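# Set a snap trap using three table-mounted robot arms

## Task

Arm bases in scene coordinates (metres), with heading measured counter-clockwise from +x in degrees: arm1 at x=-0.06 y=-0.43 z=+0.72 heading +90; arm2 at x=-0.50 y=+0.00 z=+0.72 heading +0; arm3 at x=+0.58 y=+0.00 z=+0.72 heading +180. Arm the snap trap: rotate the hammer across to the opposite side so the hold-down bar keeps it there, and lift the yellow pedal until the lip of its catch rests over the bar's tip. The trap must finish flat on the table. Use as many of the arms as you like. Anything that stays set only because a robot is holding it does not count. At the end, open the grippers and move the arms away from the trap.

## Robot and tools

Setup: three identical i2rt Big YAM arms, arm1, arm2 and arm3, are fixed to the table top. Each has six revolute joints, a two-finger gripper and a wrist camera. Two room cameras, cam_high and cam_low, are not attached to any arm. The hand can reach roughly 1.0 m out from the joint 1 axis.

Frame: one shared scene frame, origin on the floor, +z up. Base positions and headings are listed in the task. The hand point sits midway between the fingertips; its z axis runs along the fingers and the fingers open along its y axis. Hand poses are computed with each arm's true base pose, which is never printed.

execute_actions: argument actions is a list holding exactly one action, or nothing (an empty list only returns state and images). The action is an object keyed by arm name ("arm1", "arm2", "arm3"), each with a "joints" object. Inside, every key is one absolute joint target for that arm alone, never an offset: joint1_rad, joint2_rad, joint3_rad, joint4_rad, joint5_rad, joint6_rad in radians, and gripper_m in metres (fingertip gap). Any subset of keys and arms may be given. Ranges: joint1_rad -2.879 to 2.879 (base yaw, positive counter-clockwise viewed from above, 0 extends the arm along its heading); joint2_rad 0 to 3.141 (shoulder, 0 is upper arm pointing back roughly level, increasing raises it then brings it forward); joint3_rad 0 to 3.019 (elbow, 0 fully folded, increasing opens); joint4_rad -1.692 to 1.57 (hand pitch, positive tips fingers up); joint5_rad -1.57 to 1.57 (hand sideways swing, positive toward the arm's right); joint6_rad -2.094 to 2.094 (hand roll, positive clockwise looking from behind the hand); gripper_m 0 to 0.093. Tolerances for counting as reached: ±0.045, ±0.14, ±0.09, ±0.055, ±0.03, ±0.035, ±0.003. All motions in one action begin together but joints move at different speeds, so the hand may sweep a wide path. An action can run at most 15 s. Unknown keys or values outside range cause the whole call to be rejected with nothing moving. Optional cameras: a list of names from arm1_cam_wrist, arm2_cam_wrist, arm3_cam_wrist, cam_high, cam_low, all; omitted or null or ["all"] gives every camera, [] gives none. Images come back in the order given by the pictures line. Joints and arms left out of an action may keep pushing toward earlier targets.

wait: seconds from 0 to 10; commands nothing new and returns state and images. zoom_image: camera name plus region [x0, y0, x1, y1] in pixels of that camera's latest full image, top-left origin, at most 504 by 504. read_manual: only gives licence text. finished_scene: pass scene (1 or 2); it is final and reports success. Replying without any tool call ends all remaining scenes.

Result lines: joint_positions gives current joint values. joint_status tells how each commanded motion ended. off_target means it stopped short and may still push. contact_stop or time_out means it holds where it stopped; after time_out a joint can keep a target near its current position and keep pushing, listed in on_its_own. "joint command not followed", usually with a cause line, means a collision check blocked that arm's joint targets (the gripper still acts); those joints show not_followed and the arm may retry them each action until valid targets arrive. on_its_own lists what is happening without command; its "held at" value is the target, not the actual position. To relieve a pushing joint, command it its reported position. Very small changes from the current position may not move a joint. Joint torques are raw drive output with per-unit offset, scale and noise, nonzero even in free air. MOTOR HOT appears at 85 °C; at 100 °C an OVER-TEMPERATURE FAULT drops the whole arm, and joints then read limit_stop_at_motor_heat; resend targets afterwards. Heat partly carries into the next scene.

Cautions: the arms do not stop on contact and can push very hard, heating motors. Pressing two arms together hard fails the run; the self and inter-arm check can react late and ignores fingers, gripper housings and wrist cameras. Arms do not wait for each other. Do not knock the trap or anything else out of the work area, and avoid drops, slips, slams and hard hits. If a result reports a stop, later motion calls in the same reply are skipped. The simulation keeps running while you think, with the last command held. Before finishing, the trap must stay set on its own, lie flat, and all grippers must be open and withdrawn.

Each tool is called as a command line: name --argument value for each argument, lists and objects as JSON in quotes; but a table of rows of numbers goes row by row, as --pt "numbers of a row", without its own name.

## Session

execute_actions --actions '[]'

Scene clock: 0.00 s.
Joint torques (N m, as the arm reports them, + toward a larger angle): no reading
arm1.joint_positions: joint1_rad=+0.008 joint2_rad=+0.443 joint3_rad=+1.464 joint4_rad=-1.547 joint5_rad=-0.010 joint6_rad=-0.011 gripper_m=+0.094
arm1.joint_status: not commanded
arm1.hand: x=-0.0678 y=-0.3106 z=+1.3028 quat_wxyz=(-0.347, +0.629, -0.595, -0.360) (m; scene frame)
arm2.joint_positions: joint1_rad=-0.010 joint2_rad=+0.454 joint3_rad=+1.457 joint4_rad=-1.541 joint5_rad=-0.003 joint6_rad=-0.015 gripper_m=+0.095
arm2.joint_status: not commanded
arm2.hand: x=-0.3756 y=+0.0065 z=+1.3438 quat_wxyz=(-0.496, +0.015, -0.868, +0.003) (m; scene frame)
arm3.joint_positions: joint1_rad=+0.002 joint2_rad=+0.437 joint3_rad=+1.473 joint4_rad=-1.547 joint5_rad=-0.012 joint6_rad=-0.001 gripper_m=+0.094
arm3.joint_status: not commanded
arm3.hand: x=+0.4572 y=+0.0097 z=+1.3579 quat_wxyz=(-0.002, +0.866, -0.019, -0.500) (m; scene frame)
pictures: arm1_cam_wrist, arm2_cam_wrist, arm3_cam_wrist, cam_high, cam_low
Images, in order (width x height): arm1_cam_wrist 504x504, arm2_cam_wrist 504x504, arm3_cam_wrist 504x504, cam_high 504x504, cam_low 504x504.

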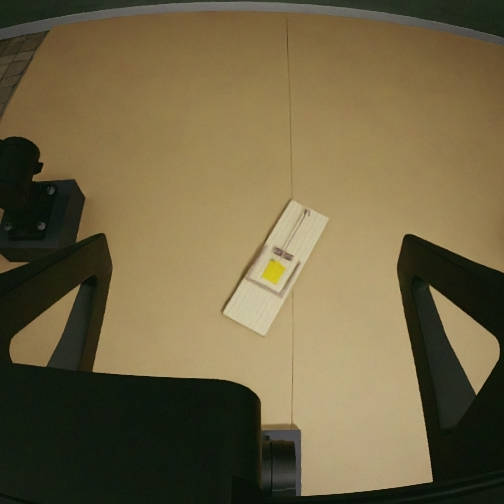

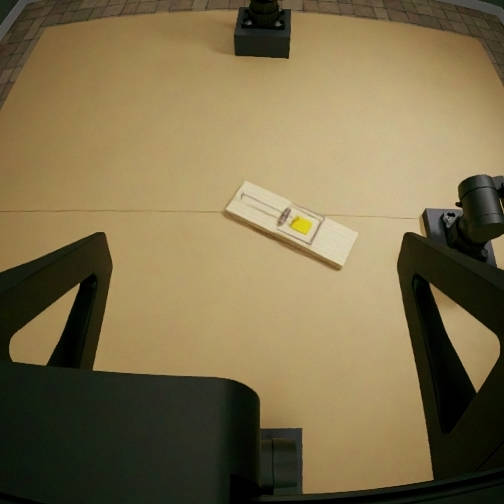

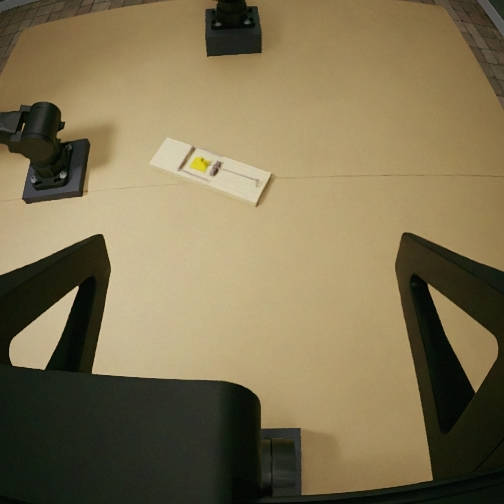

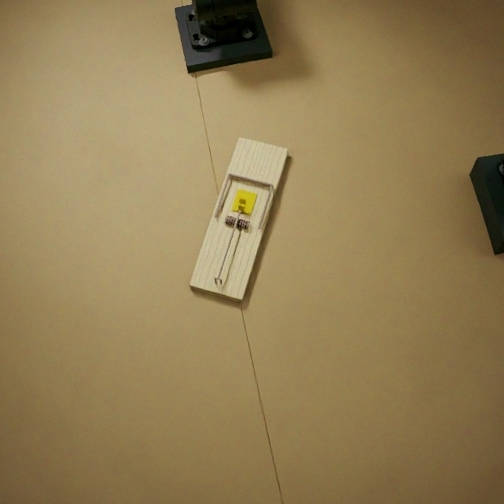

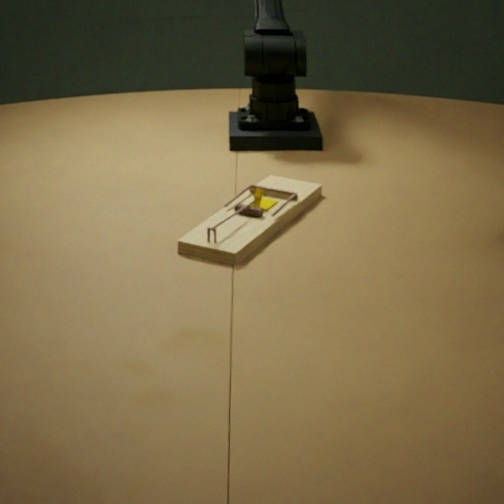

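execute_actions --actions '[{"arm1":{"joints":{"joint1_rad":-0.005,"joint2_rad":1.27,"joint3_rad":0.67,"joint4_rad":-0.97,"joint6_rad":0.47,"gripper_m":0.093}},"arm2":{"joints":{"joint1_rad":0.15,"joint2_rad":1.5,"joint3_rad":0.05,"joint4_rad":0.95,"joint6_rad":1.57,"gripper_m":0.02}},"arm3":{"joints":{"joint1_rad":0.05,"joint2_rad":1.4,"joint3_rad":1.1,"joint4_rad":-1.2,"gripper_m":0.03}}}]' --cameras '["arm1_cam_wrist","cam_high","cam_low"]'

Scene clock: 2.83 s.
Joint torques (N m, as the arm reports them, + toward a larger angle): arm1=[-0.72 -7.32  7.54  1.04 -0.01  0.15] | arm2=[ 0.96 -4.2   2.98  3.08 -0.06  0.08] | arm3=[ -1.13 -10.73   8.09   1.02   0.05   0.02]
arm1.joint_positions: joint1_rad=+0.008 joint2_rad=+1.262 joint3_rad=+0.666 joint4_rad=-0.985 joint5_rad=-0.010 joint6_rad=+0.461 gripper_m=+0.093
arm1.joint_status: all done
arm1.hand: x=-0.0718 y=-0.1451 z=+0.7985 quat_wxyz=(+0.004, +0.542, -0.840, +0.002) (m; scene frame)
arm2.joint_positions: joint1_rad=+0.143 joint2_rad=+1.502 joint3_rad=+0.044 joint4_rad=+0.928 joint5_rad=+0.000 joint6_rad=+1.560 gripper_m=+0.020
arm2.joint_status: all done
arm2.hand: x=-0.1857 y=+0.0520 z=+0.7998 quat_wxyz=(-0.328, -0.555, -0.666, -0.376) (m; scene frame)
arm3.joint_positions: joint1_rad=+0.042 joint2_rad=+1.387 joint3_rad=+1.099 joint4_rad=-1.212 joint5_rad=-0.012 joint6_rad=-0.001 gripper_m=+0.030
arm3.joint_status: all done
arm3.hand: x=+0.1752 y=+0.0027 z=+0.9556 quat_wxyz=(+0.011, +0.999, -0.003, -0.029) (m; scene frame)
pictures: arm1_cam_wrist, cam_high, cam_low
Images, in order (width x height): arm1_cam_wrist 504x504, cam_high 504x504, cam_low 504x504.

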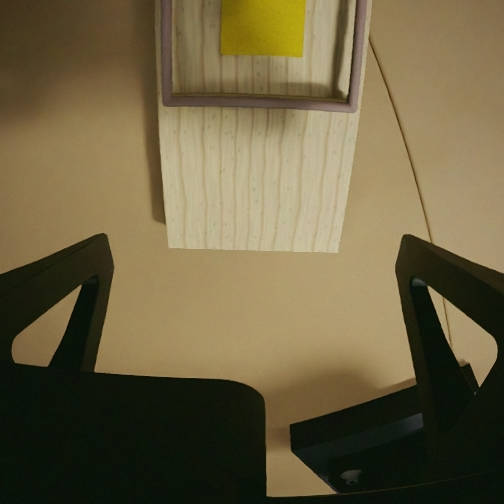

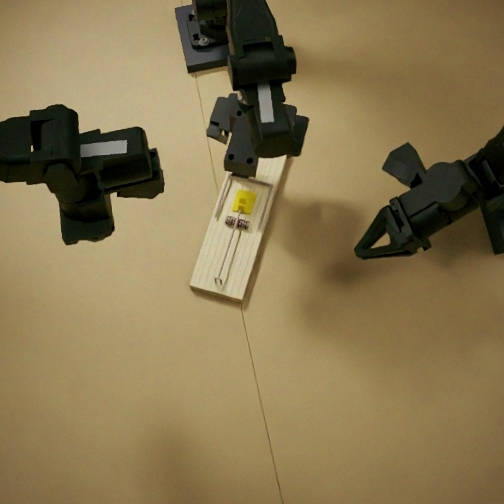

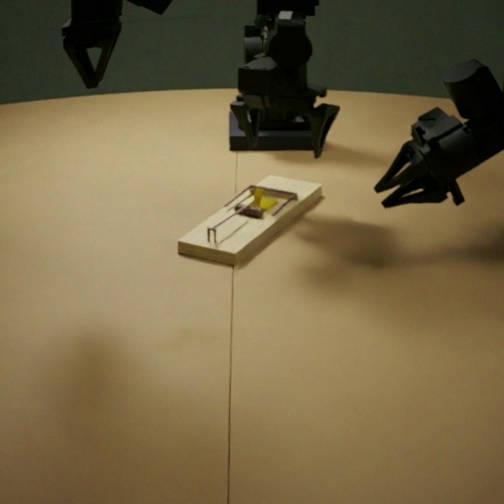

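execute_actions --actions '[{"arm1":{"joints":{"joint1_rad":0.0,"joint2_rad":1.424,"joint3_rad":0.584,"joint4_rad":-0.722,"joint6_rad":0.49}}}]' --cameras '["arm1_cam_wrist","cam_low"]'

Scene clock: 3.93 s.
Joint torques (N m, as the arm reports them, + toward a larger angle): arm1=[-0.89 -9.27  6.39  0.85  0.13  0.13] | arm2=[ 1.23 -4.16  3.05  3.13 -0.05  0.08] | arm3=[ -1.13 -10.71   8.03   1.02   0.05   0.02]
arm1.joint_positions: joint1_rad=+0.007 joint2_rad=+1.426 joint3_rad=+0.578 joint4_rad=-0.736 joint5_rad=-0.012 joint6_rad=+0.482 gripper_m=+0.093
arm1.joint_status: all done
arm1.hand: x=-0.0717 y=-0.1465 z=+0.7295 quat_wxyz=(+0.006, +0.533, -0.846, +0.003) (m; scene frame)
arm2.joint_positions: joint1_rad=+0.143 joint2_rad=+1.502 joint3_rad=+0.044 joint4_rad=+0.928 joint5_rad=+0.000 joint6_rad=+1.561 gripper_m=+0.020
arm2.joint_status: not commanded
arm2.hand: x=-0.1857 y=+0.0520 z=+0.7998 quat_wxyz=(-0.328, -0.555, -0.666, -0.376) (m; scene frame)
arm3.joint_positions: joint1_rad=+0.042 joint2_rad=+1.387 joint3_rad=+1.099 joint4_rad=-1.212 joint5_rad=-0.012 joint6_rad=-0.001 gripper_m=+0.030
arm3.joint_status: not commanded
arm3.hand: x=+0.1752 y=+0.0027 z=+0.9556 quat_wxyz=(+0.011, +0.999, -0.003, -0.029) (m; scene frame)
pictures: arm1_cam_wrist, cam_low
Images, in order (width x height): arm1_cam_wrist 504x504, cam_low 504x504.

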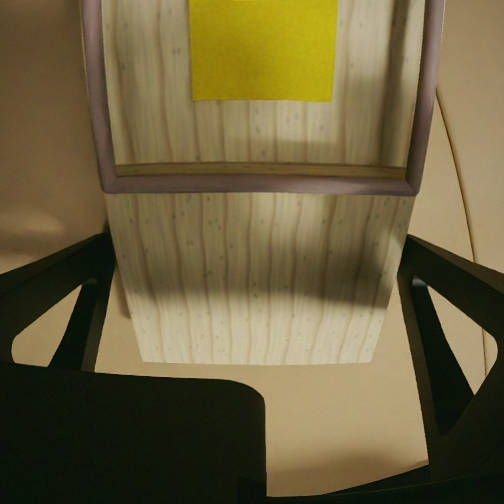

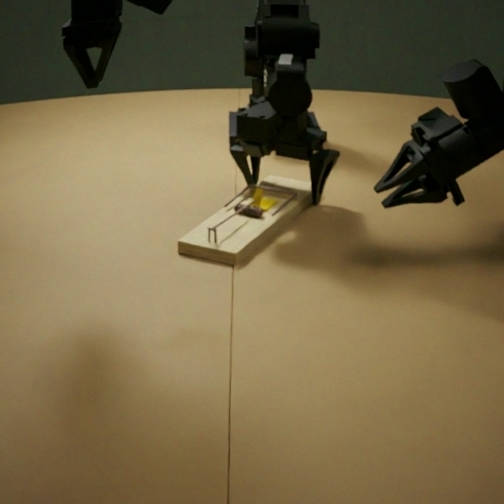

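execute_actions --actions '[{"arm1":{"joints":{"joint2_rad":1.46,"joint4_rad":-0.695}}}]' --cameras '["cam_low"]'

execute_actions --actions '[{"arm1":{"joints":{"gripper_m":0.06}}}]' --cameras '["arm1_cam_wrist","cam_low"]'

Scene clock: 4.57 s.
Joint torques (N m, as the arm reports them, + toward a larger angle): arm1=[-1.01 -7.26  6.67  1.02  0.05  0.03] | arm2=[ 1.31 -4.42  3.1   3.13 -0.04  0.06] | arm3=[ -1.14 -10.78   8.03   1.02   0.05   0.02]
arm1.joint_positions: joint1_rad=+0.007 joint2_rad=+1.431 joint3_rad=+0.578 joint4_rad=-0.719 joint5_rad=-0.010 joint6_rad=+0.487 gripper_m=+0.093
arm1.joint_status: all done
arm1.hand: x=-0.0716 y=-0.1431 z=+0.7282 quat_wxyz=(+0.003, +0.531, -0.847, -0.002) (m; scene frame)
arm2.joint_positions: joint1_rad=+0.143 joint2_rad=+1.502 joint3_rad=+0.044 joint4_rad=+0.928 joint5_rad=+0.000 joint6_rad=+1.561 gripper_m=+0.020
arm2.joint_status: not commanded
arm2.hand: x=-0.1857 y=+0.0520 z=+0.7998 quat_wxyz=(-0.328, -0.555, -0.666, -0.376) (m; scene frame)
arm3.joint_positions: joint1_rad=+0.042 joint2_rad=+1.387 joint3_rad=+1.099 joint4_rad=-1.212 joint5_rad=-0.012 joint6_rad=-0.001 gripper_m=+0.030
arm3.joint_status: not commanded
arm3.hand: x=+0.1752 y=+0.0027 z=+0.9556 quat_wxyz=(+0.011, +0.999, -0.003, -0.029) (m; scene frame)
pictures: cam_low
Images, in order (width x height): cam_low 504x504.

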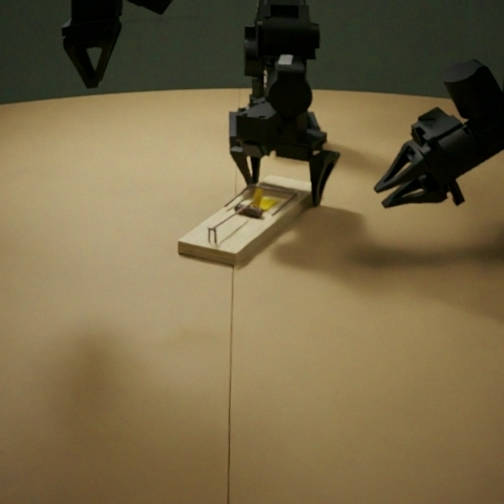

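Scene clock: 5.10 s.
Joint torques (N m, as the arm reports them, + toward a larger angle): arm1=[-1.89 -6.17  6.3   1.22 -0.11  0.02] | arm2=[ 1.4  -4.52  3.    3.14 -0.07  0.07] | arm3=[ -1.1  -10.76   8.02   1.01   0.06   0.02]
arm1.joint_positions: joint1_rad=+0.007 joint2_rad=+1.431 joint3_rad=+0.578 joint4_rad=-0.714 joint5_rad=-0.007 joint6_rad=+0.489 gripper_m=+0.079
arm1.joint_status: gripper_m off_target (ended at +0.079, target +0.060)
arm1.hand: x=-0.0710 y=-0.1418 z=+0.7281 quat_wxyz=(+0.000, +0.530, -0.848, -0.003) (m; scene frame)
arm2.joint_positions: joint1_rad=+0.143 joint2_rad=+1.502 joint3_rad=+0.044 joint4_rad=+0.928 joint5_rad=+0.000 joint6_rad=+1.561 gripper_m=+0.020
arm2.joint_status: not commanded
arm2.hand: x=-0.1857 y=+0.0520 z=+0.7998 quat_wxyz=(-0.328, -0.555, -0.666, -0.376) (m; scene frame)
arm3.joint_positions: joint1_rad=+0.042 joint2_rad=+1.387 joint3_rad=+1.099 joint4_rad=-1.212 joint5_rad=-0.012 joint6_rad=-0.001 gripper_m=+0.030
arm3.joint_status: not commanded
arm3.hand: x=+0.1752 y=+0.0027 z=+0.9556 quat_wxyz=(+0.011, +0.999, -0.003, -0.029) (m; scene frame)
pictures: arm1_cam_wrist, cam_low
Images, in order (width x height): arm1_cam_wrist 504x504, cam_low 504x504.

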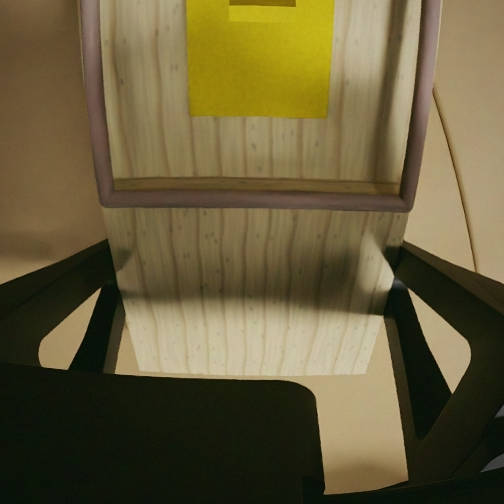

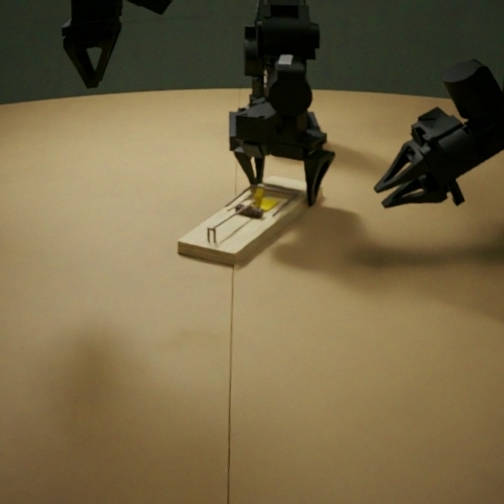

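execute_actions --actions '[{"arm1":{"joints":{"joint2_rad":1.545,"joint3_rad":0.752,"joint4_rad":-0.76,"joint6_rad":0.2}}}]' --cameras '[]'

execute_actions --actions '[{"arm1":{"joints":{"joint1_rad":-0.03,"joint2_rad":1.66,"joint3_rad":0.9,"joint4_rad":-0.795,"joint6_rad":-0.01}}}]' --cameras '["cam_high","cam_low","arm2_cam_wrist"]'

Scene clock: 12.57 s.
Joint torques (N m, as the arm reports them, + toward a larger angle): arm1=[ -0.99 -11.42   8.3    0.03   0.01   0.02] | arm2=[ 1.17 -4.39  3.08  3.11 -0.06  0.05] | arm3=[ -1.12 -10.72   8.02   1.02   0.06   0.02]
arm1.joint_positions: joint1_rad=+0.007 joint2_rad=+1.541 joint3_rad=+0.719 joint4_rad=-0.751 joint5_rad=-0.010 joint6_rad=+0.209 gripper_m=+0.079
arm1.joint_status: all done
arm1.hand: x=-0.0734 y=-0.0920 z=+0.7324 quat_wxyz=(+0.002, +0.643, -0.765, -0.002) (m; scene frame)
arm2.joint_positions: joint1_rad=+0.143 joint2_rad=+1.502 joint3_rad=+0.044 joint4_rad=+0.928 joint5_rad=+0.000 joint6_rad=+1.561 gripper_m=+0.020
arm2.joint_status: not commanded
arm2.hand: x=-0.1857 y=+0.0520 z=+0.7998 quat_wxyz=(-0.328, -0.555, -0.666, -0.376) (m; scene frame)
arm3.joint_positions: joint1_rad=+0.042 joint2_rad=+1.387 joint3_rad=+1.099 joint4_rad=-1.212 joint5_rad=-0.012 joint6_rad=-0.001 gripper_m=+0.030
arm3.joint_status: not commanded
arm3.hand: x=+0.1752 y=+0.0027 z=+0.9556 quat_wxyz=(+0.011, +0.999, -0.003, -0.029) (m; scene frame)
pictures: none
No camera images: the call's "cameras" was empty. Leave "cameras" out to get every camera's image.

Scene clock: 13.77 s.
Joint torques (N m, as the arm reports them, + toward a larger angle): arm1=[ -1.02 -13.18   8.29  -0.14   0.01   0.03] | arm2=[ 1.18 -4.22  3.04  3.07 -0.07  0.05] | arm3=[ -1.12 -10.73   8.01   1.01   0.05   0.02]
arm1.joint_positions: joint1_rad=-0.020 joint2_rad=+1.656 joint3_rad=+0.871 joint4_rad=-0.785 joint5_rad=-0.010 joint6_rad=-0.001 gripper_m=+0.079
arm1.joint_status: all done
arm1.hand: x=-0.0646 y=-0.0382 z=+0.7331 quat_wxyz=(+0.001, +0.710, -0.704, -0.003) (m; scene frame)
arm2.joint_positions: joint1_rad=+0.143 joint2_rad=+1.502 joint3_rad=+0.044 joint4_rad=+0.928 joint5_rad=+0.000 joint6_rad=+1.561 gripper_m=+0.020
arm2.joint_status: not commanded
arm2.hand: x=-0.1857 y=+0.0520 z=+0.7998 quat_wxyz=(-0.328, -0.555, -0.666, -0.376) (m; scene frame)
arm3.joint_positions: joint1_rad=+0.042 joint2_rad=+1.387 joint3_rad=+1.099 joint4_rad=-1.212 joint5_rad=-0.012 joint6_rad=-0.001 gripper_m=+0.030
arm3.joint_status: not commanded
arm3.hand: x=+0.1752 y=+0.0027 z=+0.9556 quat_wxyz=(+0.011, +0.999, -0.003, -0.029) (m; scene frame)
pictures: arm2_cam_wrist, cam_high, cam_low
Images, in order (width x height): arm2_cam_wrist 504x504, cam_high 504x504, cam_low 504x504.

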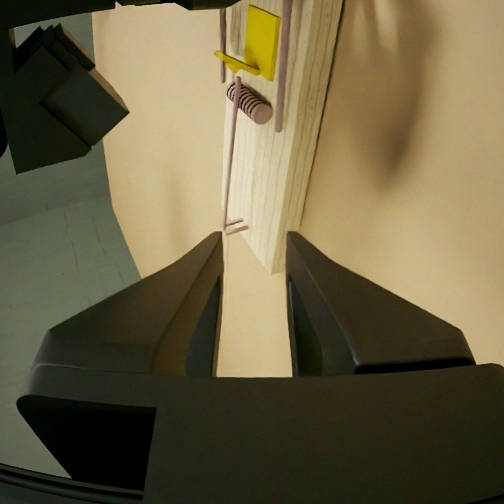

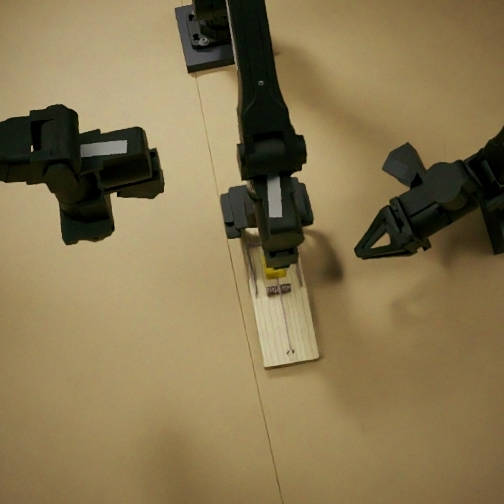

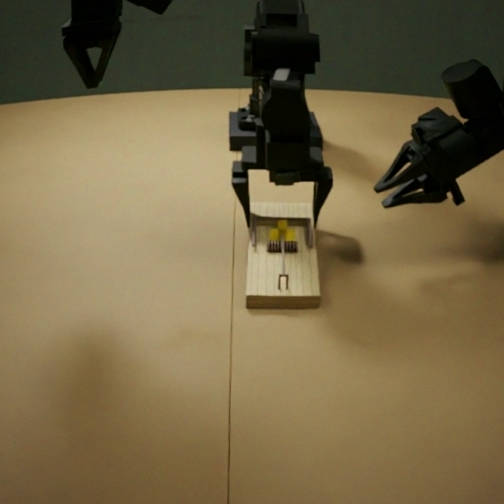

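execute_actions --actions '[{"arm1":{"joints":{"joint2_rad":1.68,"gripper_m":0.093}}}]' --cameras '[]'

execute_actions --actions '[{"arm1":{"joints":{"joint2_rad":1.57,"joint4_rad":0.6}},"arm2":{"joints":{"joint1_rad":0.226,"joint2_rad":1.85,"joint3_rad":0.2,"joint4_rad":1.21}}}]' --cameras '[]'

execute_actions --actions '[{"arm1":{"joints":{"joint3_rad":0.28}},"arm2":{"joints":{"joint2_rad":1.99,"joint3_rad":0.32}}}]'

Scene clock: 14.60 s.
Joint torques (N m, as the arm reports them, + toward a larger angle): arm1=[ -1.47 -11.89   8.31   0.06  -0.01  -0.06] | arm2=[ 1.31 -4.29  3.02  3.13 -0.07  0.07] | arm3=[ -1.11 -10.75   8.02   1.02   0.05   0.02]
arm1.joint_positions: joint1_rad=-0.020 joint2_rad=+1.665 joint3_rad=+0.871 joint4_rad=-0.785 joint5_rad=-0.010 joint6_rad=-0.002 gripper_m=+0.093
arm1.joint_status: all done
arm1.hand: x=-0.0646 y=-0.0395 z=+0.7298 quat_wxyz=(+0.005, +0.711, -0.703, +0.000) (m; scene frame)
arm2.joint_positions: joint1_rad=+0.143 joint2_rad=+1.502 joint3_rad=+0.044 joint4_rad=+0.928 joint5_rad=+0.000 joint6_rad=+1.561 gripper_m=+0.020
arm2.joint_status: not commanded
arm2.hand: x=-0.1857 y=+0.0520 z=+0.7998 quat_wxyz=(-0.328, -0.555, -0.666, -0.376) (m; scene frame)
arm3.joint_positions: joint1_rad=+0.042 joint2_rad=+1.387 joint3_rad=+1.099 joint4_rad=-1.212 joint5_rad=-0.012 joint6_rad=-0.001 gripper_m=+0.030
arm3.joint_status: not commanded
arm3.hand: x=+0.1752 y=+0.0027 z=+0.9556 quat_wxyz=(+0.011, +0.999, -0.003, -0.029) (m; scene frame)
pictures: none
No camera images: the call's "cameras" was empty. Leave "cameras" out to get every camera's image.

Scene clock: 16.33 s.
Joint torques (N m, as the arm reports them, + toward a larger angle): arm1=[ -1.21 -13.96  10.12   2.62  -0.01  -0.05] | arm2=[ 1.13 -7.42  0.71  3.17 -0.03  0.04] | arm3=[ -1.11 -10.76   8.02   1.02   0.06   0.02]
arm1.joint_positions: joint1_rad=-0.020 joint2_rad=+1.564 joint3_rad=+0.871 joint4_rad=+0.578 joint5_rad=-0.010 joint6_rad=-0.002 gripper_m=+0.093
arm1.joint_status: all done
arm1.hand: x=-0.0676 y=+0.1946 z=+0.9848 quat_wxyz=(-0.468, +0.533, -0.521, -0.474) (m; scene frame)
arm2.joint_positions: joint1_rad=+0.219 joint2_rad=+1.853 joint3_rad=+0.203 joint4_rad=+1.188 joint5_rad=-0.001 joint6_rad=+1.561 gripper_m=+0.020
arm2.joint_status: all done
arm2.hand: x=-0.1284 y=+0.0910 z=+0.7756 quat_wxyz=(-0.331, -0.518, -0.673, -0.412) (m; scene frame)
arm3.joint_positions: joint1_rad=+0.042 joint2_rad=+1.387 joint3_rad=+1.099 joint4_rad=-1.212 joint5_rad=-0.012 joint6_rad=-0.001 gripper_m=+0.030
arm3.joint_status: not commanded
arm3.hand: x=+0.1752 y=+0.0027 z=+0.9556 quat_wxyz=(+0.011, +0.999, -0.003, -0.029) (m; scene frame)
pictures: none
No camera images: the call's "cameras" was empty. Leave "cameras" out to get every camera's image.

Scene clock: 17.67 s.
Joint torques (N m, as the arm reports them, + toward a larger angle): arm1=[-0.79 -8.1   4.    2.04 -0.03 -0.04] | arm2=[ 1.32 -8.91  0.85  3.11 -0.02  0.05] | arm3=[ -1.13 -10.75   8.02   1.02   0.05   0.02]
arm1.joint_positions: joint1_rad=-0.020 joint2_rad=+1.564 joint3_rad=+0.277 joint4_rad=+0.588 joint5_rad=-0.010 joint6_rad=-0.002 gripper_m=+0.093
arm1.joint_status: all done
arm1.hand: x=-0.0645 y=-0.0475 z=+0.7315 quat_wxyz=(-0.296, +0.646, -0.635, -0.302) (m; scene frame)
arm2.joint_positions: joint1_rad=+0.219 joint2_rad=+1.993 joint3_rad=+0.319 joint4_rad=+1.190 joint5_rad=-0.001 joint6_rad=+1.561 gripper_m=+0.020
arm2.joint_status: all done
arm2.hand: x=-0.0942 y=+0.0991 z=+0.7446 quat_wxyz=(-0.325, -0.522, -0.677, -0.404) (m; scene frame)
arm3.joint_positions: joint1_rad=+0.042 joint2_rad=+1.387 joint3_rad=+1.099 joint4_rad=-1.212 joint5_rad=-0.012 joint6_rad=-0.001 gripper_m=+0.030
arm3.joint_status: not commanded
arm3.hand: x=+0.1752 y=+0.0027 z=+0.9556 quat_wxyz=(+0.011, +0.999, -0.003, -0.029) (m; scene frame)
pictures: arm1_cam_wrist, arm2_cam_wrist, arm3_cam_wrist, cam_high, cam_low
Images, in order (width x height): arm1_cam_wrist 504x504, arm2_cam_wrist 504x504, arm3_cam_wrist 504x504, cam_high 504x504, cam_low 504x504.

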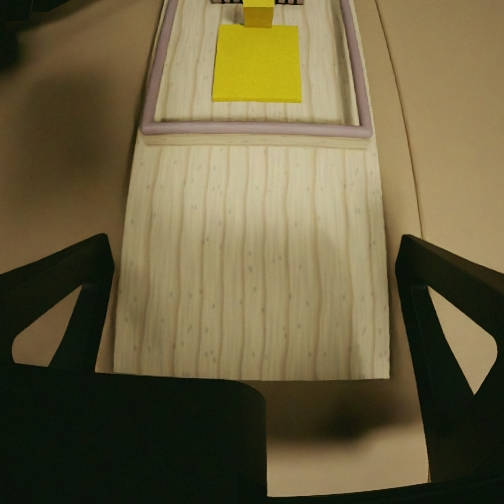

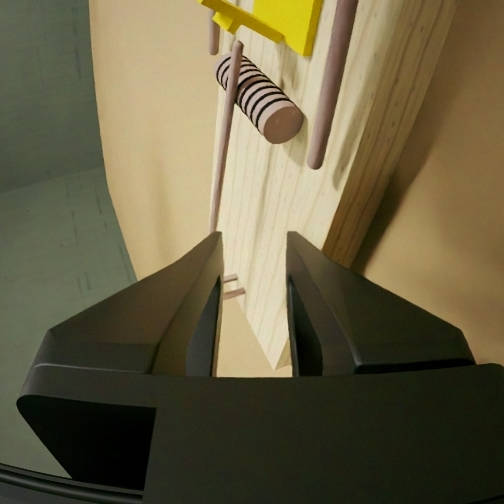

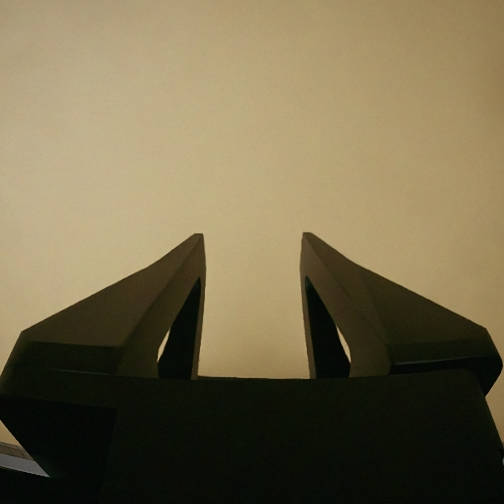

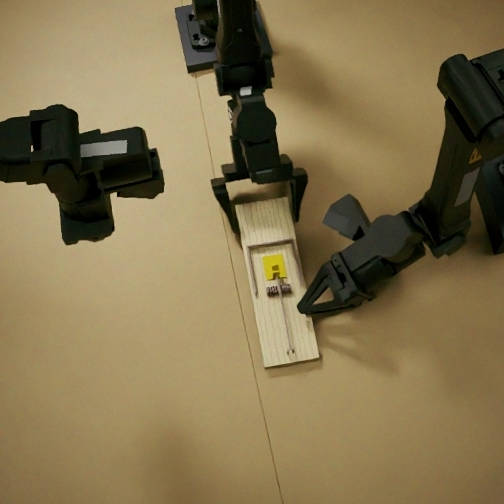

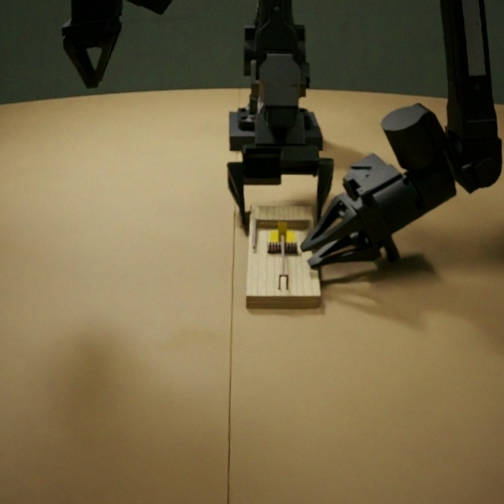

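execute_actions --actions '[{"arm1":{"joints":{"gripper_m":0.05,"joint2_rad":1.6}},"arm2":{"joints":{"joint3_rad":0.41,"joint4_rad":1.095}}}]' --cameras '["arm2_cam_wrist","cam_low"]'

Scene clock: 18.50 s.
Joint torques (N m, as the arm reports them, + toward a larger angle): arm1=[-0.86 -5.54  3.89  1.79  0.01 -0.04] | arm2=[ 1.15 -9.51  1.81  1.73 -0.04  0.05] | arm3=[ -1.12 -10.73   8.02   1.02   0.05   0.02]
arm1.joint_positions: joint1_rad=-0.020 joint2_rad=+1.571 joint3_rad=+0.277 joint4_rad=+0.595 joint5_rad=-0.011 joint6_rad=-0.002 gripper_m=+0.079
arm1.joint_status: gripper_m off_target (ended at +0.079, target +0.050); the others done
arm1.hand: x=-0.0646 y=-0.0473 z=+0.7305 quat_wxyz=(-0.296, +0.646, -0.635, -0.303) (m; scene frame)
arm2.joint_positions: joint1_rad=+0.219 joint2_rad=+1.993 joint3_rad=+0.405 joint4_rad=+1.108 joint5_rad=-0.001 joint6_rad=+1.561 gripper_m=+0.020
arm2.joint_status: all done
arm2.hand: x=-0.0622 y=+0.1070 z=+0.7435 quat_wxyz=(-0.326, -0.521, -0.676, -0.406) (m; scene frame)
arm3.joint_positions: joint1_rad=+0.042 joint2_rad=+1.387 joint3_rad=+1.099 joint4_rad=-1.212 joint5_rad=-0.012 joint6_rad=-0.001 gripper_m=+0.030
arm3.joint_status: not commanded
arm3.hand: x=+0.1752 y=+0.0027 z=+0.9556 quat_wxyz=(+0.011, +0.999, -0.003, -0.029) (m; scene frame)
pictures: arm2_cam_wrist, cam_low
Images, in order (width x height): arm2_cam_wrist 504x504, cam_low 504x504.

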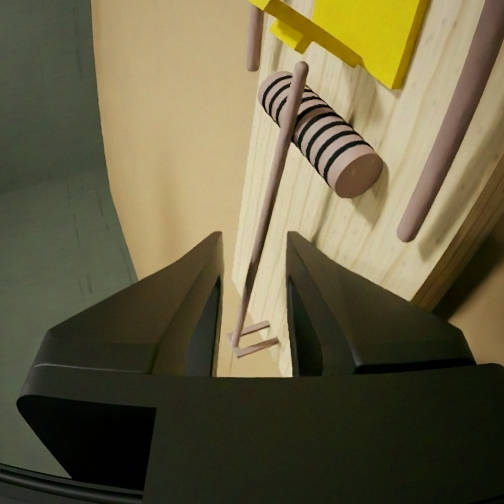

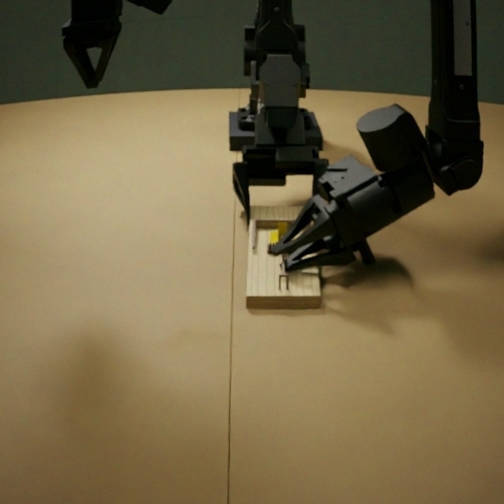

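execute_actions --actions '[{"arm2":{"joints":{"joint1_rad":0.255,"joint4_rad":1.30,"joint6_rad":0.8,"gripper_m":0.03}}}]' --cameras '["arm2_cam_wrist"]'

execute_actions --actions '[{"arm2":{"joints":{"joint1_rad":0.345,"joint3_rad":0.44,"joint6_rad":0.0}}}]' --cameras '["arm2_cam_wrist"]'

execute_actions --actions '[{"arm2":{"joints":{"joint1_rad":0.45,"joint3_rad":0.5,"joint4_rad":1.16,"joint6_rad":-0.9}}}]' --cameras '["arm2_cam_wrist","cam_low","cam_high"]'

Scene clock: 20.40 s.
Joint torques (N m, as the arm reports them, + toward a larger angle): arm1=[-1.21 -6.68  4.03  2.   -0.01 -0.05] | arm2=[ 0.96 -9.21  1.92  3.3  -0.07 -0.1 ] | arm3=[ -1.14 -10.73   8.01   1.02   0.05   0.02]
arm1.joint_positions: joint1_rad=-0.020 joint2_rad=+1.572 joint3_rad=+0.277 joint4_rad=+0.596 joint5_rad=-0.011 joint6_rad=-0.002 gripper_m=+0.079
arm1.joint_status: not commanded
arm1.hand: x=-0.0646 y=-0.0473 z=+0.7304 quat_wxyz=(-0.296, +0.646, -0.635, -0.303) (m; scene frame)
arm2.joint_positions: joint1_rad=+0.248 joint2_rad=+1.988 joint3_rad=+0.405 joint4_rad=+1.277 joint5_rad=+0.000 joint6_rad=+0.810 gripper_m=+0.030
arm2.joint_status: all done
arm2.hand: x=-0.0494 y=+0.1244 z=+0.7843 quat_wxyz=(-0.510, -0.212, -0.777, -0.302) (m; scene frame)
arm3.joint_positions: joint1_rad=+0.042 joint2_rad=+1.387 joint3_rad=+1.099 joint4_rad=-1.212 joint5_rad=-0.012 joint6_rad=-0.001 gripper_m=+0.030
arm3.joint_status: not commanded
arm3.hand: x=+0.1752 y=+0.0027 z=+0.9556 quat_wxyz=(+0.011, +0.999, -0.003, -0.029) (m; scene frame)
pictures: arm2_cam_wrist
Images, in order (width x height): arm2_cam_wrist 504x504.

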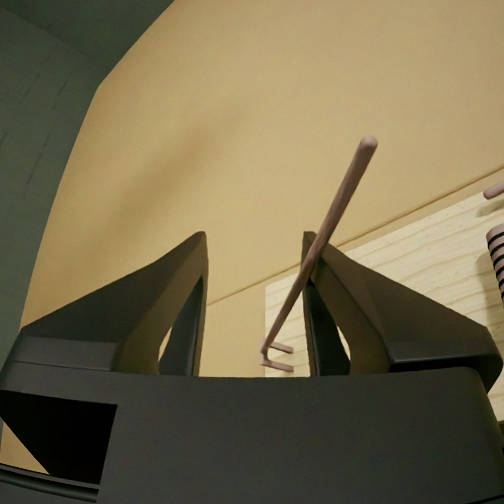

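Scene clock: 22.13 s.
Joint torques (N m, as the arm reports them, + toward a larger angle): arm1=[-1.57 -6.02  3.89  1.9   0.08  0.02] | arm2=[ 0.71 -9.34  3.04  3.34 -0.06 -0.06] | arm3=[ -1.11 -10.75   8.02   1.03   0.05   0.02]
arm1.joint_positions: joint1_rad=-0.020 joint2_rad=+1.572 joint3_rad=+0.278 joint4_rad=+0.597 joint5_rad=-0.011 joint6_rad=-0.002 gripper_m=+0.079
arm1.joint_status: not commanded
arm1.hand: x=-0.0647 y=-0.0471 z=+0.7305 quat_wxyz=(-0.296, +0.646, -0.635, -0.303) (m; scene frame)
arm2.joint_positions: joint1_rad=+0.342 joint2_rad=+1.988 joint3_rad=+0.423 joint4_rad=+1.277 joint5_rad=-0.001 joint6_rad=+0.010 gripper_m=+0.030
arm2.joint_status: all done
arm2.hand: x=-0.0556 y=+0.1694 z=+0.7883 quat_wxyz=(-0.590, +0.145, -0.787, -0.108) (m; scene frame)
arm3.joint_positions: joint1_rad=+0.042 joint2_rad=+1.387 joint3_rad=+1.099 joint4_rad=-1.212 joint5_rad=-0.012 joint6_rad=-0.001 gripper_m=+0.030
arm3.joint_status: not commanded
arm3.hand: x=+0.1752 y=+0.0027 z=+0.9556 quat_wxyz=(+0.011, +0.999, -0.003, -0.029) (m; scene frame)
pictures: arm2_cam_wrist
Images, in order (width x height): arm2_cam_wrist 504x504.

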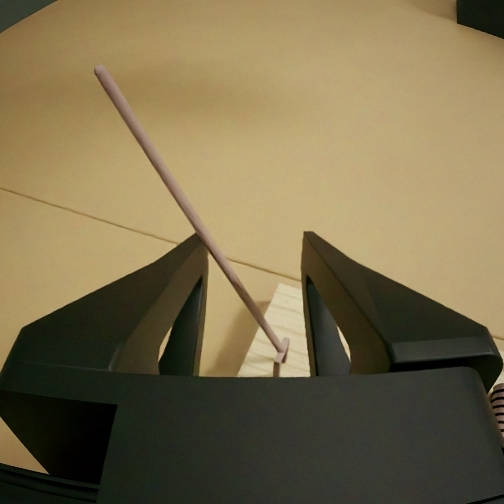

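Scene clock: 23.93 s.
Joint torques (N m, as the arm reports them, + toward a larger angle): arm1=[-1.09 -5.59  4.02  1.85  0.08 -0.06] | arm2=[  0.31 -10.08   3.19   1.99  -0.06   0.01] | arm3=[ -1.13 -10.75   8.02   1.03   0.05   0.02]
arm1.joint_positions: joint1_rad=-0.020 joint2_rad=+1.572 joint3_rad=+0.278 joint4_rad=+0.597 joint5_rad=-0.011 joint6_rad=-0.002 gripper_m=+0.079
arm1.joint_status: not commanded
arm1.hand: x=-0.0647 y=-0.0471 z=+0.7305 quat_wxyz=(-0.296, +0.646, -0.635, -0.303) (m; scene frame)
arm2.joint_positions: joint1_rad=+0.453 joint2_rad=+1.988 joint3_rad=+0.488 joint4_rad=+1.168 joint5_rad=-0.002 joint6_rad=-0.890 gripper_m=+0.030
arm2.joint_status: all done
arm2.hand: x=-0.0577 y=+0.2272 z=+0.7783 quat_wxyz=(-0.568, +0.516, -0.629, +0.123) (m; scene frame)
arm3.joint_positions: joint1_rad=+0.042 joint2_rad=+1.387 joint3_rad=+1.099 joint4_rad=-1.212 joint5_rad=-0.012 joint6_rad=-0.001 gripper_m=+0.030
arm3.joint_status: not commanded
arm3.hand: x=+0.1752 y=+0.0027 z=+0.9556 quat_wxyz=(+0.011, +0.999, -0.003, -0.029) (m; scene frame)
pictures: arm2_cam_wrist, cam_high, cam_low
Images, in order (width x height): arm2_cam_wrist 504x504, cam_high 504x504, cam_low 504x504.

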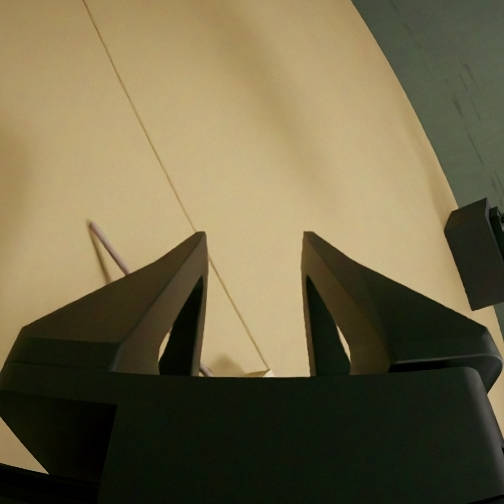

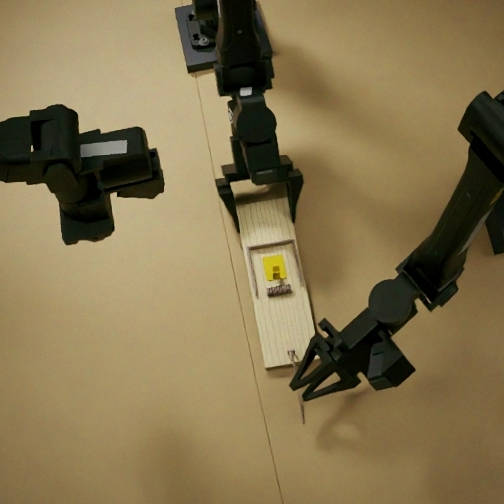

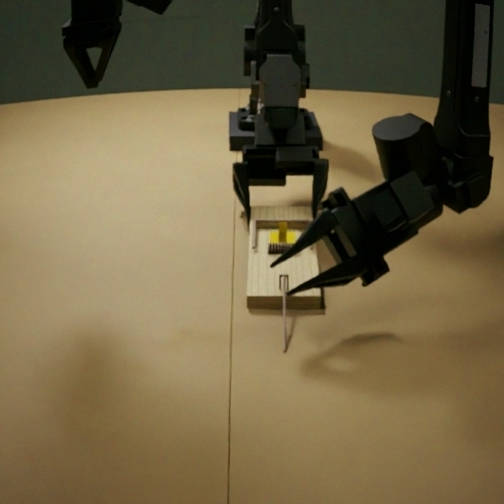

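execute_actions --actions '[{"arm2":{"joints":{"joint1_rad":0.43,"joint3_rad":0.405,"joint4_rad":1.135,"joint6_rad":-1.57,"gripper_m":0.02}},"arm3":{"joints":{"joint1_rad":0.086,"joint2_rad":1.9,"joint3_rad":1.055,"joint4_rad":-0.05}}}]' --cameras '["arm3_cam_wrist","cam_low","cam_high"]'

Scene clock: 25.93 s.
Joint torques (N m, as the arm reports them, + toward a larger angle): arm1=[-0.68 -5.43  4.09  1.58  0.02  0.01] | arm2=[-0.41 -9.21  1.58  2.13 -0.06  0.03] | arm3=[ -1.41 -16.74   6.41   2.43   0.02   0.02]
arm1.joint_positions: joint1_rad=-0.020 joint2_rad=+1.572 joint3_rad=+0.278 joint4_rad=+0.597 joint5_rad=-0.011 joint6_rad=-0.002 gripper_m=+0.079
arm1.joint_status: not commanded
arm1.hand: x=-0.0647 y=-0.0471 z=+0.7305 quat_wxyz=(-0.296, +0.646, -0.635, -0.303) (m; scene frame)
arm2.joint_positions: joint1_rad=+0.439 joint2_rad=+1.988 joint3_rad=+0.404 joint4_rad=+1.140 joint5_rad=-0.002 joint6_rad=-1.561 gripper_m=+0.020
arm2.joint_status: all done
arm2.hand: x=-0.0928 y=+0.2018 z=+0.7517 quat_wxyz=(-0.454, +0.718, -0.446, +0.283) (m; scene frame)
arm3.joint_positions: joint1_rad=+0.082 joint2_rad=+1.898 joint3_rad=+1.054 joint4_rad=-0.069 joint5_rad=-0.011 joint6_rad=-0.001 gripper_m=+0.030
arm3.joint_status: all done
arm3.hand: x=-0.0314 y=-0.0222 z=+0.7791 quat_wxyz=(+0.016, +0.948, +0.016, -0.318) (m; scene frame)
pictures: arm3_cam_wrist, cam_high, cam_low
Images, in order (width x height): arm3_cam_wrist 504x504, cam_high 504x504, cam_low 504x504.

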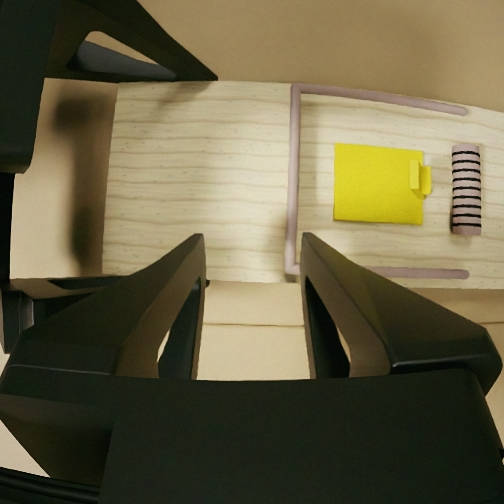

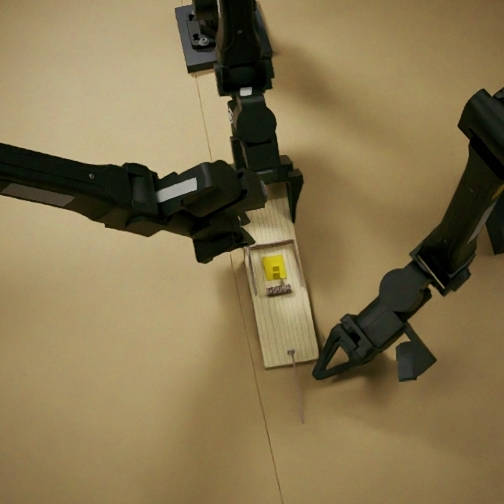

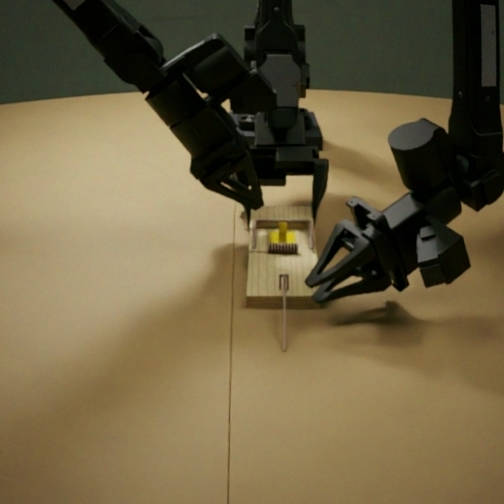

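execute_actions --actions '[{"arm2":{"joints":{"joint2_rad":2.045}},"arm3":{"joints":{"joint1_rad":0.045,"joint2_rad":1.95,"joint3_rad":1.105,"joint4_rad":0.02}}}]' --cameras '["arm3_cam_wrist","arm2_cam_wrist"]'

Scene clock: 26.80 s.
Joint torques (N m, as the arm reports them, + toward a larger angle): arm1=[-1.29 -6.15  4.04  1.66  0.03 -0.02] | arm2=[-0.41 -9.51  1.04  1.99 -0.05  0.03] | arm3=[ -2.37 -15.12   9.15   2.55   0.02   0.01]
arm1.joint_positions: joint1_rad=-0.020 joint2_rad=+1.572 joint3_rad=+0.278 joint4_rad=+0.597 joint5_rad=-0.011 joint6_rad=-0.002 gripper_m=+0.079
arm1.joint_status: not commanded
arm1.hand: x=-0.0647 y=-0.0471 z=+0.7305 quat_wxyz=(-0.296, +0.646, -0.635, -0.303) (m; scene frame)
arm2.joint_positions: joint1_rad=+0.439 joint2_rad=+2.045 joint3_rad=+0.404 joint4_rad=+1.142 joint5_rad=-0.002 joint6_rad=-1.562 gripper_m=+0.020
arm2.joint_status: all done
arm2.hand: x=-0.1017 y=+0.1971 z=+0.7277 quat_wxyz=(-0.434, +0.730, -0.453, +0.271) (m; scene frame)
arm3.joint_positions: joint1_rad=+0.048 joint2_rad=+1.922 joint3_rad=+1.068 joint4_rad=+0.000 joint5_rad=-0.011 joint6_rad=-0.001 gripper_m=+0.030
arm3.joint_status: all done
arm3.hand: x=-0.0481 y=-0.0014 z=+0.7809 quat_wxyz=(+0.010, +0.938, +0.000, -0.346) (m; scene frame)
pictures: arm2_cam_wrist, arm3_cam_wrist
Images, in order (width x height): arm2_cam_wrist 504x504, arm3_cam_wrist 504x504.

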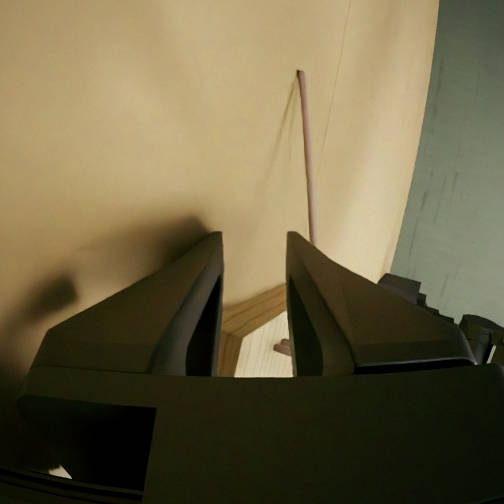

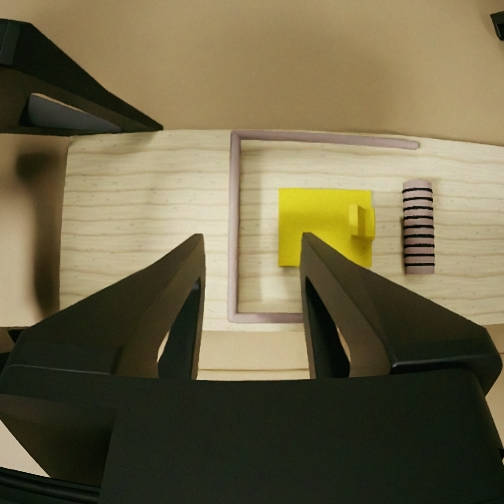

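execute_actions --actions '[{"arm2":{"joints":{"joint3_rad":0.53,"joint4_rad":1.02}},"arm3":{"joints":{"joint1_rad":0.065,"joint2_rad":2.0,"joint3_rad":1.12,"gripper_m":0.024}}}]' --cameras '["arm3_cam_wrist","arm2_cam_wrist","arm1_cam_wrist"]'

Scene clock: 27.77 s.
Joint torques (N m, as the arm reports them, + toward a larger angle): arm1=[ 0.08 -5.8   4.07  2.16 -0.18 -0.05] | arm2=[ -0.57 -10.14   3.07   1.77   0.02   0.05] | arm3=[ -0.92 -15.76   8.4    2.23   0.01   0.02]
arm1.joint_positions: joint1_rad=-0.022 joint2_rad=+1.572 joint3_rad=+0.278 joint4_rad=+0.597 joint5_rad=-0.004 joint6_rad=+0.004 gripper_m=+0.079
arm1.joint_status: not commanded
arm1.hand: x=-0.0625 y=-0.0470 z=+0.7305 quat_wxyz=(-0.298, +0.642, -0.639, -0.301) (m; scene frame)
arm2.joint_positions: joint1_rad=+0.439 joint2_rad=+2.042 joint3_rad=+0.514 joint4_rad=+1.032 joint5_rad=-0.004 joint6_rad=-1.562 gripper_m=+0.020
arm2.joint_status: all done
arm2.hand: x=-0.0635 y=+0.2165 z=+0.7286 quat_wxyz=(-0.436, +0.730, -0.452, +0.271) (m; scene frame)
arm3.joint_positions: joint1_rad=+0.055 joint2_rad=+1.977 joint3_rad=+1.090 joint4_rad=+0.006 joint5_rad=-0.011 joint6_rad=-0.001 gripper_m=+0.024
arm3.joint_status: all done
arm3.hand: x=-0.0512 y=-0.0059 z=+0.7573 quat_wxyz=(+0.011, +0.943, +0.003, -0.333) (m; scene frame)
pictures: arm1_cam_wrist, arm2_cam_wrist, arm3_cam_wrist
Images, in order (width x height): arm1_cam_wrist 504x504, arm2_cam_wrist 504x504, arm3_cam_wrist 504x504.

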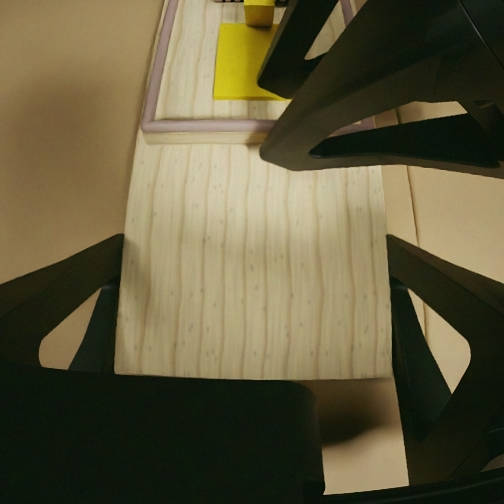

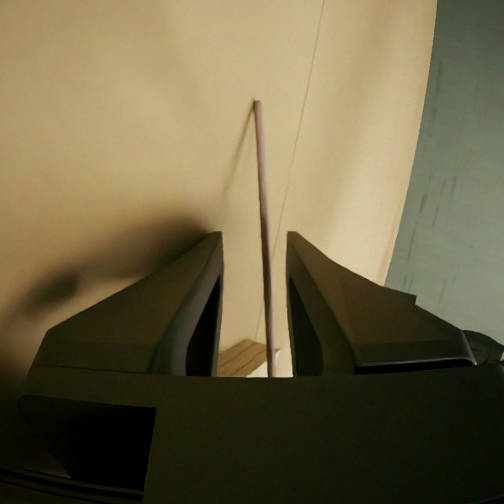

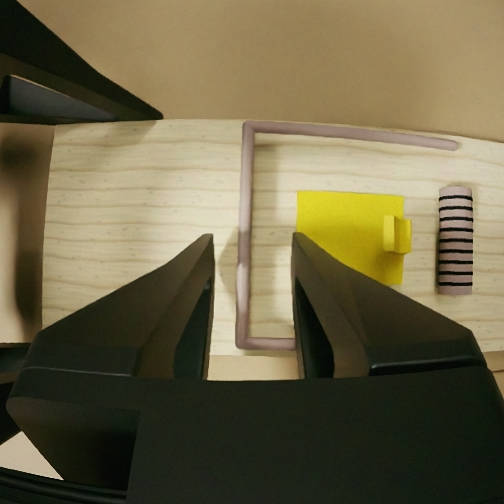

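execute_actions --actions '[{"arm2":{"joints":{"joint1_rad":0.47}},"arm3":{"joints":{"joint2_rad":2.015,"joint3_rad":1.075}}}]' --cameras '["arm1_cam_wrist"]'

execute_actions --actions '[{"arm3":{"joints":{"gripper_m":0.0}}}]' --cameras '["arm3_cam_wrist","arm1_cam_wrist"]'

Scene clock: 28.50 s.
Joint torques (N m, as the arm reports them, + toward a larger angle): arm1=[-0.51 -5.61  3.86  1.91 -0.23 -0.13] | arm2=[  1.36 -10.19   3.1    1.87   0.01   0.03] | arm3=[ -0.9  -15.46   4.92   2.25   0.01   0.02]
arm1.joint_positions: joint1_rad=-0.022 joint2_rad=+1.572 joint3_rad=+0.278 joint4_rad=+0.597 joint5_rad=-0.004 joint6_rad=+0.004 gripper_m=+0.079
arm1.joint_status: not commanded
arm1.hand: x=-0.0626 y=-0.0470 z=+0.7305 quat_wxyz=(-0.298, +0.642, -0.638, -0.301) (m; scene frame)
arm2.joint_positions: joint1_rad=+0.462 joint2_rad=+2.042 joint3_rad=+0.514 joint4_rad=+1.029 joint5_rad=-0.004 joint6_rad=-1.562 gripper_m=+0.020
arm2.joint_status: all done
arm2.hand: x=-0.0691 y=+0.2266 z=+0.7277 quat_wxyz=(-0.437, +0.736, -0.444, +0.265) (m; scene frame)
arm3.joint_positions: joint1_rad=+0.055 joint2_rad=+1.979 joint3_rad=+1.090 joint4_rad=+0.006 joint5_rad=-0.011 joint6_rad=-0.001 gripper_m=+0.024
arm3.joint_status: all done
arm3.hand: x=-0.0510 y=-0.0059 z=+0.7564 quat_wxyz=(+0.011, +0.943, +0.003, -0.332) (m; scene frame)
pictures: arm1_cam_wrist
Images, in order (width x height): arm1_cam_wrist 504x504.

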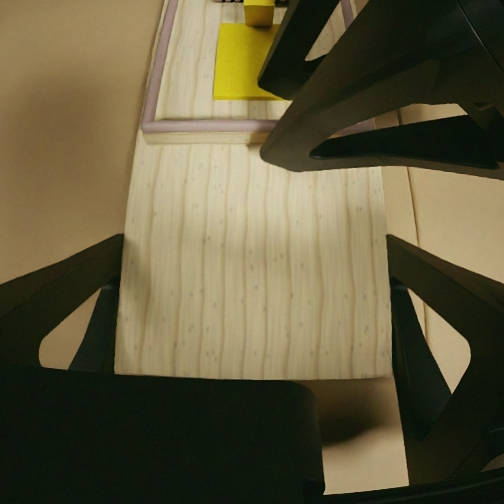

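Scene clock: 29.10 s.
Joint torques (N m, as the arm reports them, + toward a larger angle): arm1=[-0.3  -6.19  3.89  1.8  -0.17 -0.06] | arm2=[  1.26 -10.3    3.17   1.88   0.02   0.04] | arm3=[ -1.24 -15.21   4.98   2.17   0.02  -0.06]
arm1.joint_positions: joint1_rad=-0.022 joint2_rad=+1.573 joint3_rad=+0.278 joint4_rad=+0.598 joint5_rad=-0.006 joint6_rad=+0.002 gripper_m=+0.079
arm1.joint_status: not commanded
arm1.hand: x=-0.0629 y=-0.0467 z=+0.7304 quat_wxyz=(-0.298, +0.643, -0.637, -0.302) (m; scene frame)
arm2.joint_positions: joint1_rad=+0.462 joint2_rad=+2.042 joint3_rad=+0.514 joint4_rad=+1.029 joint5_rad=-0.004 joint6_rad=-1.562 gripper_m=+0.020
arm2.joint_status: not commanded
arm2.hand: x=-0.0691 y=+0.2266 z=+0.7277 quat_wxyz=(-0.437, +0.736, -0.444, +0.265) (m; scene frame)
arm3.joint_positions: joint1_rad=+0.059 joint2_rad=+1.980 joint3_rad=+1.089 joint4_rad=+0.008 joint5_rad=-0.011 joint6_rad=+0.008 gripper_m=+0.002
arm3.joint_status: all done
arm3.hand: x=-0.0506 y=-0.0084 z=+0.7554 quat_wxyz=(+0.013, +0.943, +0.001, -0.332) (m; scene frame)
pictures: arm1_cam_wrist, arm3_cam_wrist
Images, in order (width x height): arm1_cam_wrist 504x504, arm3_cam_wrist 504x504.

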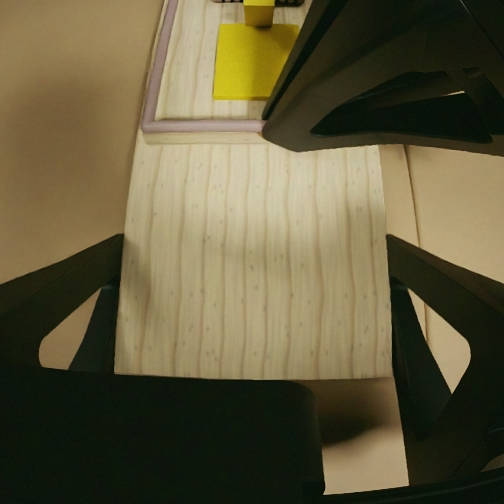

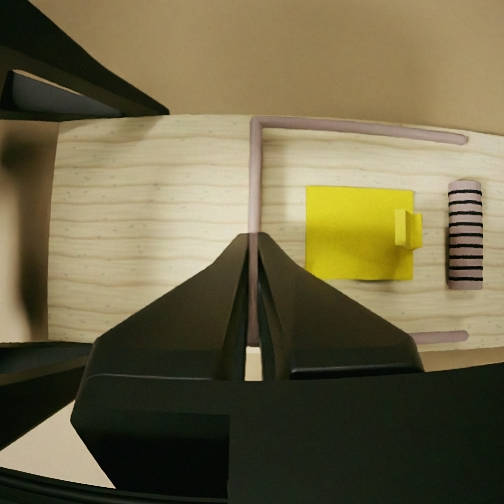

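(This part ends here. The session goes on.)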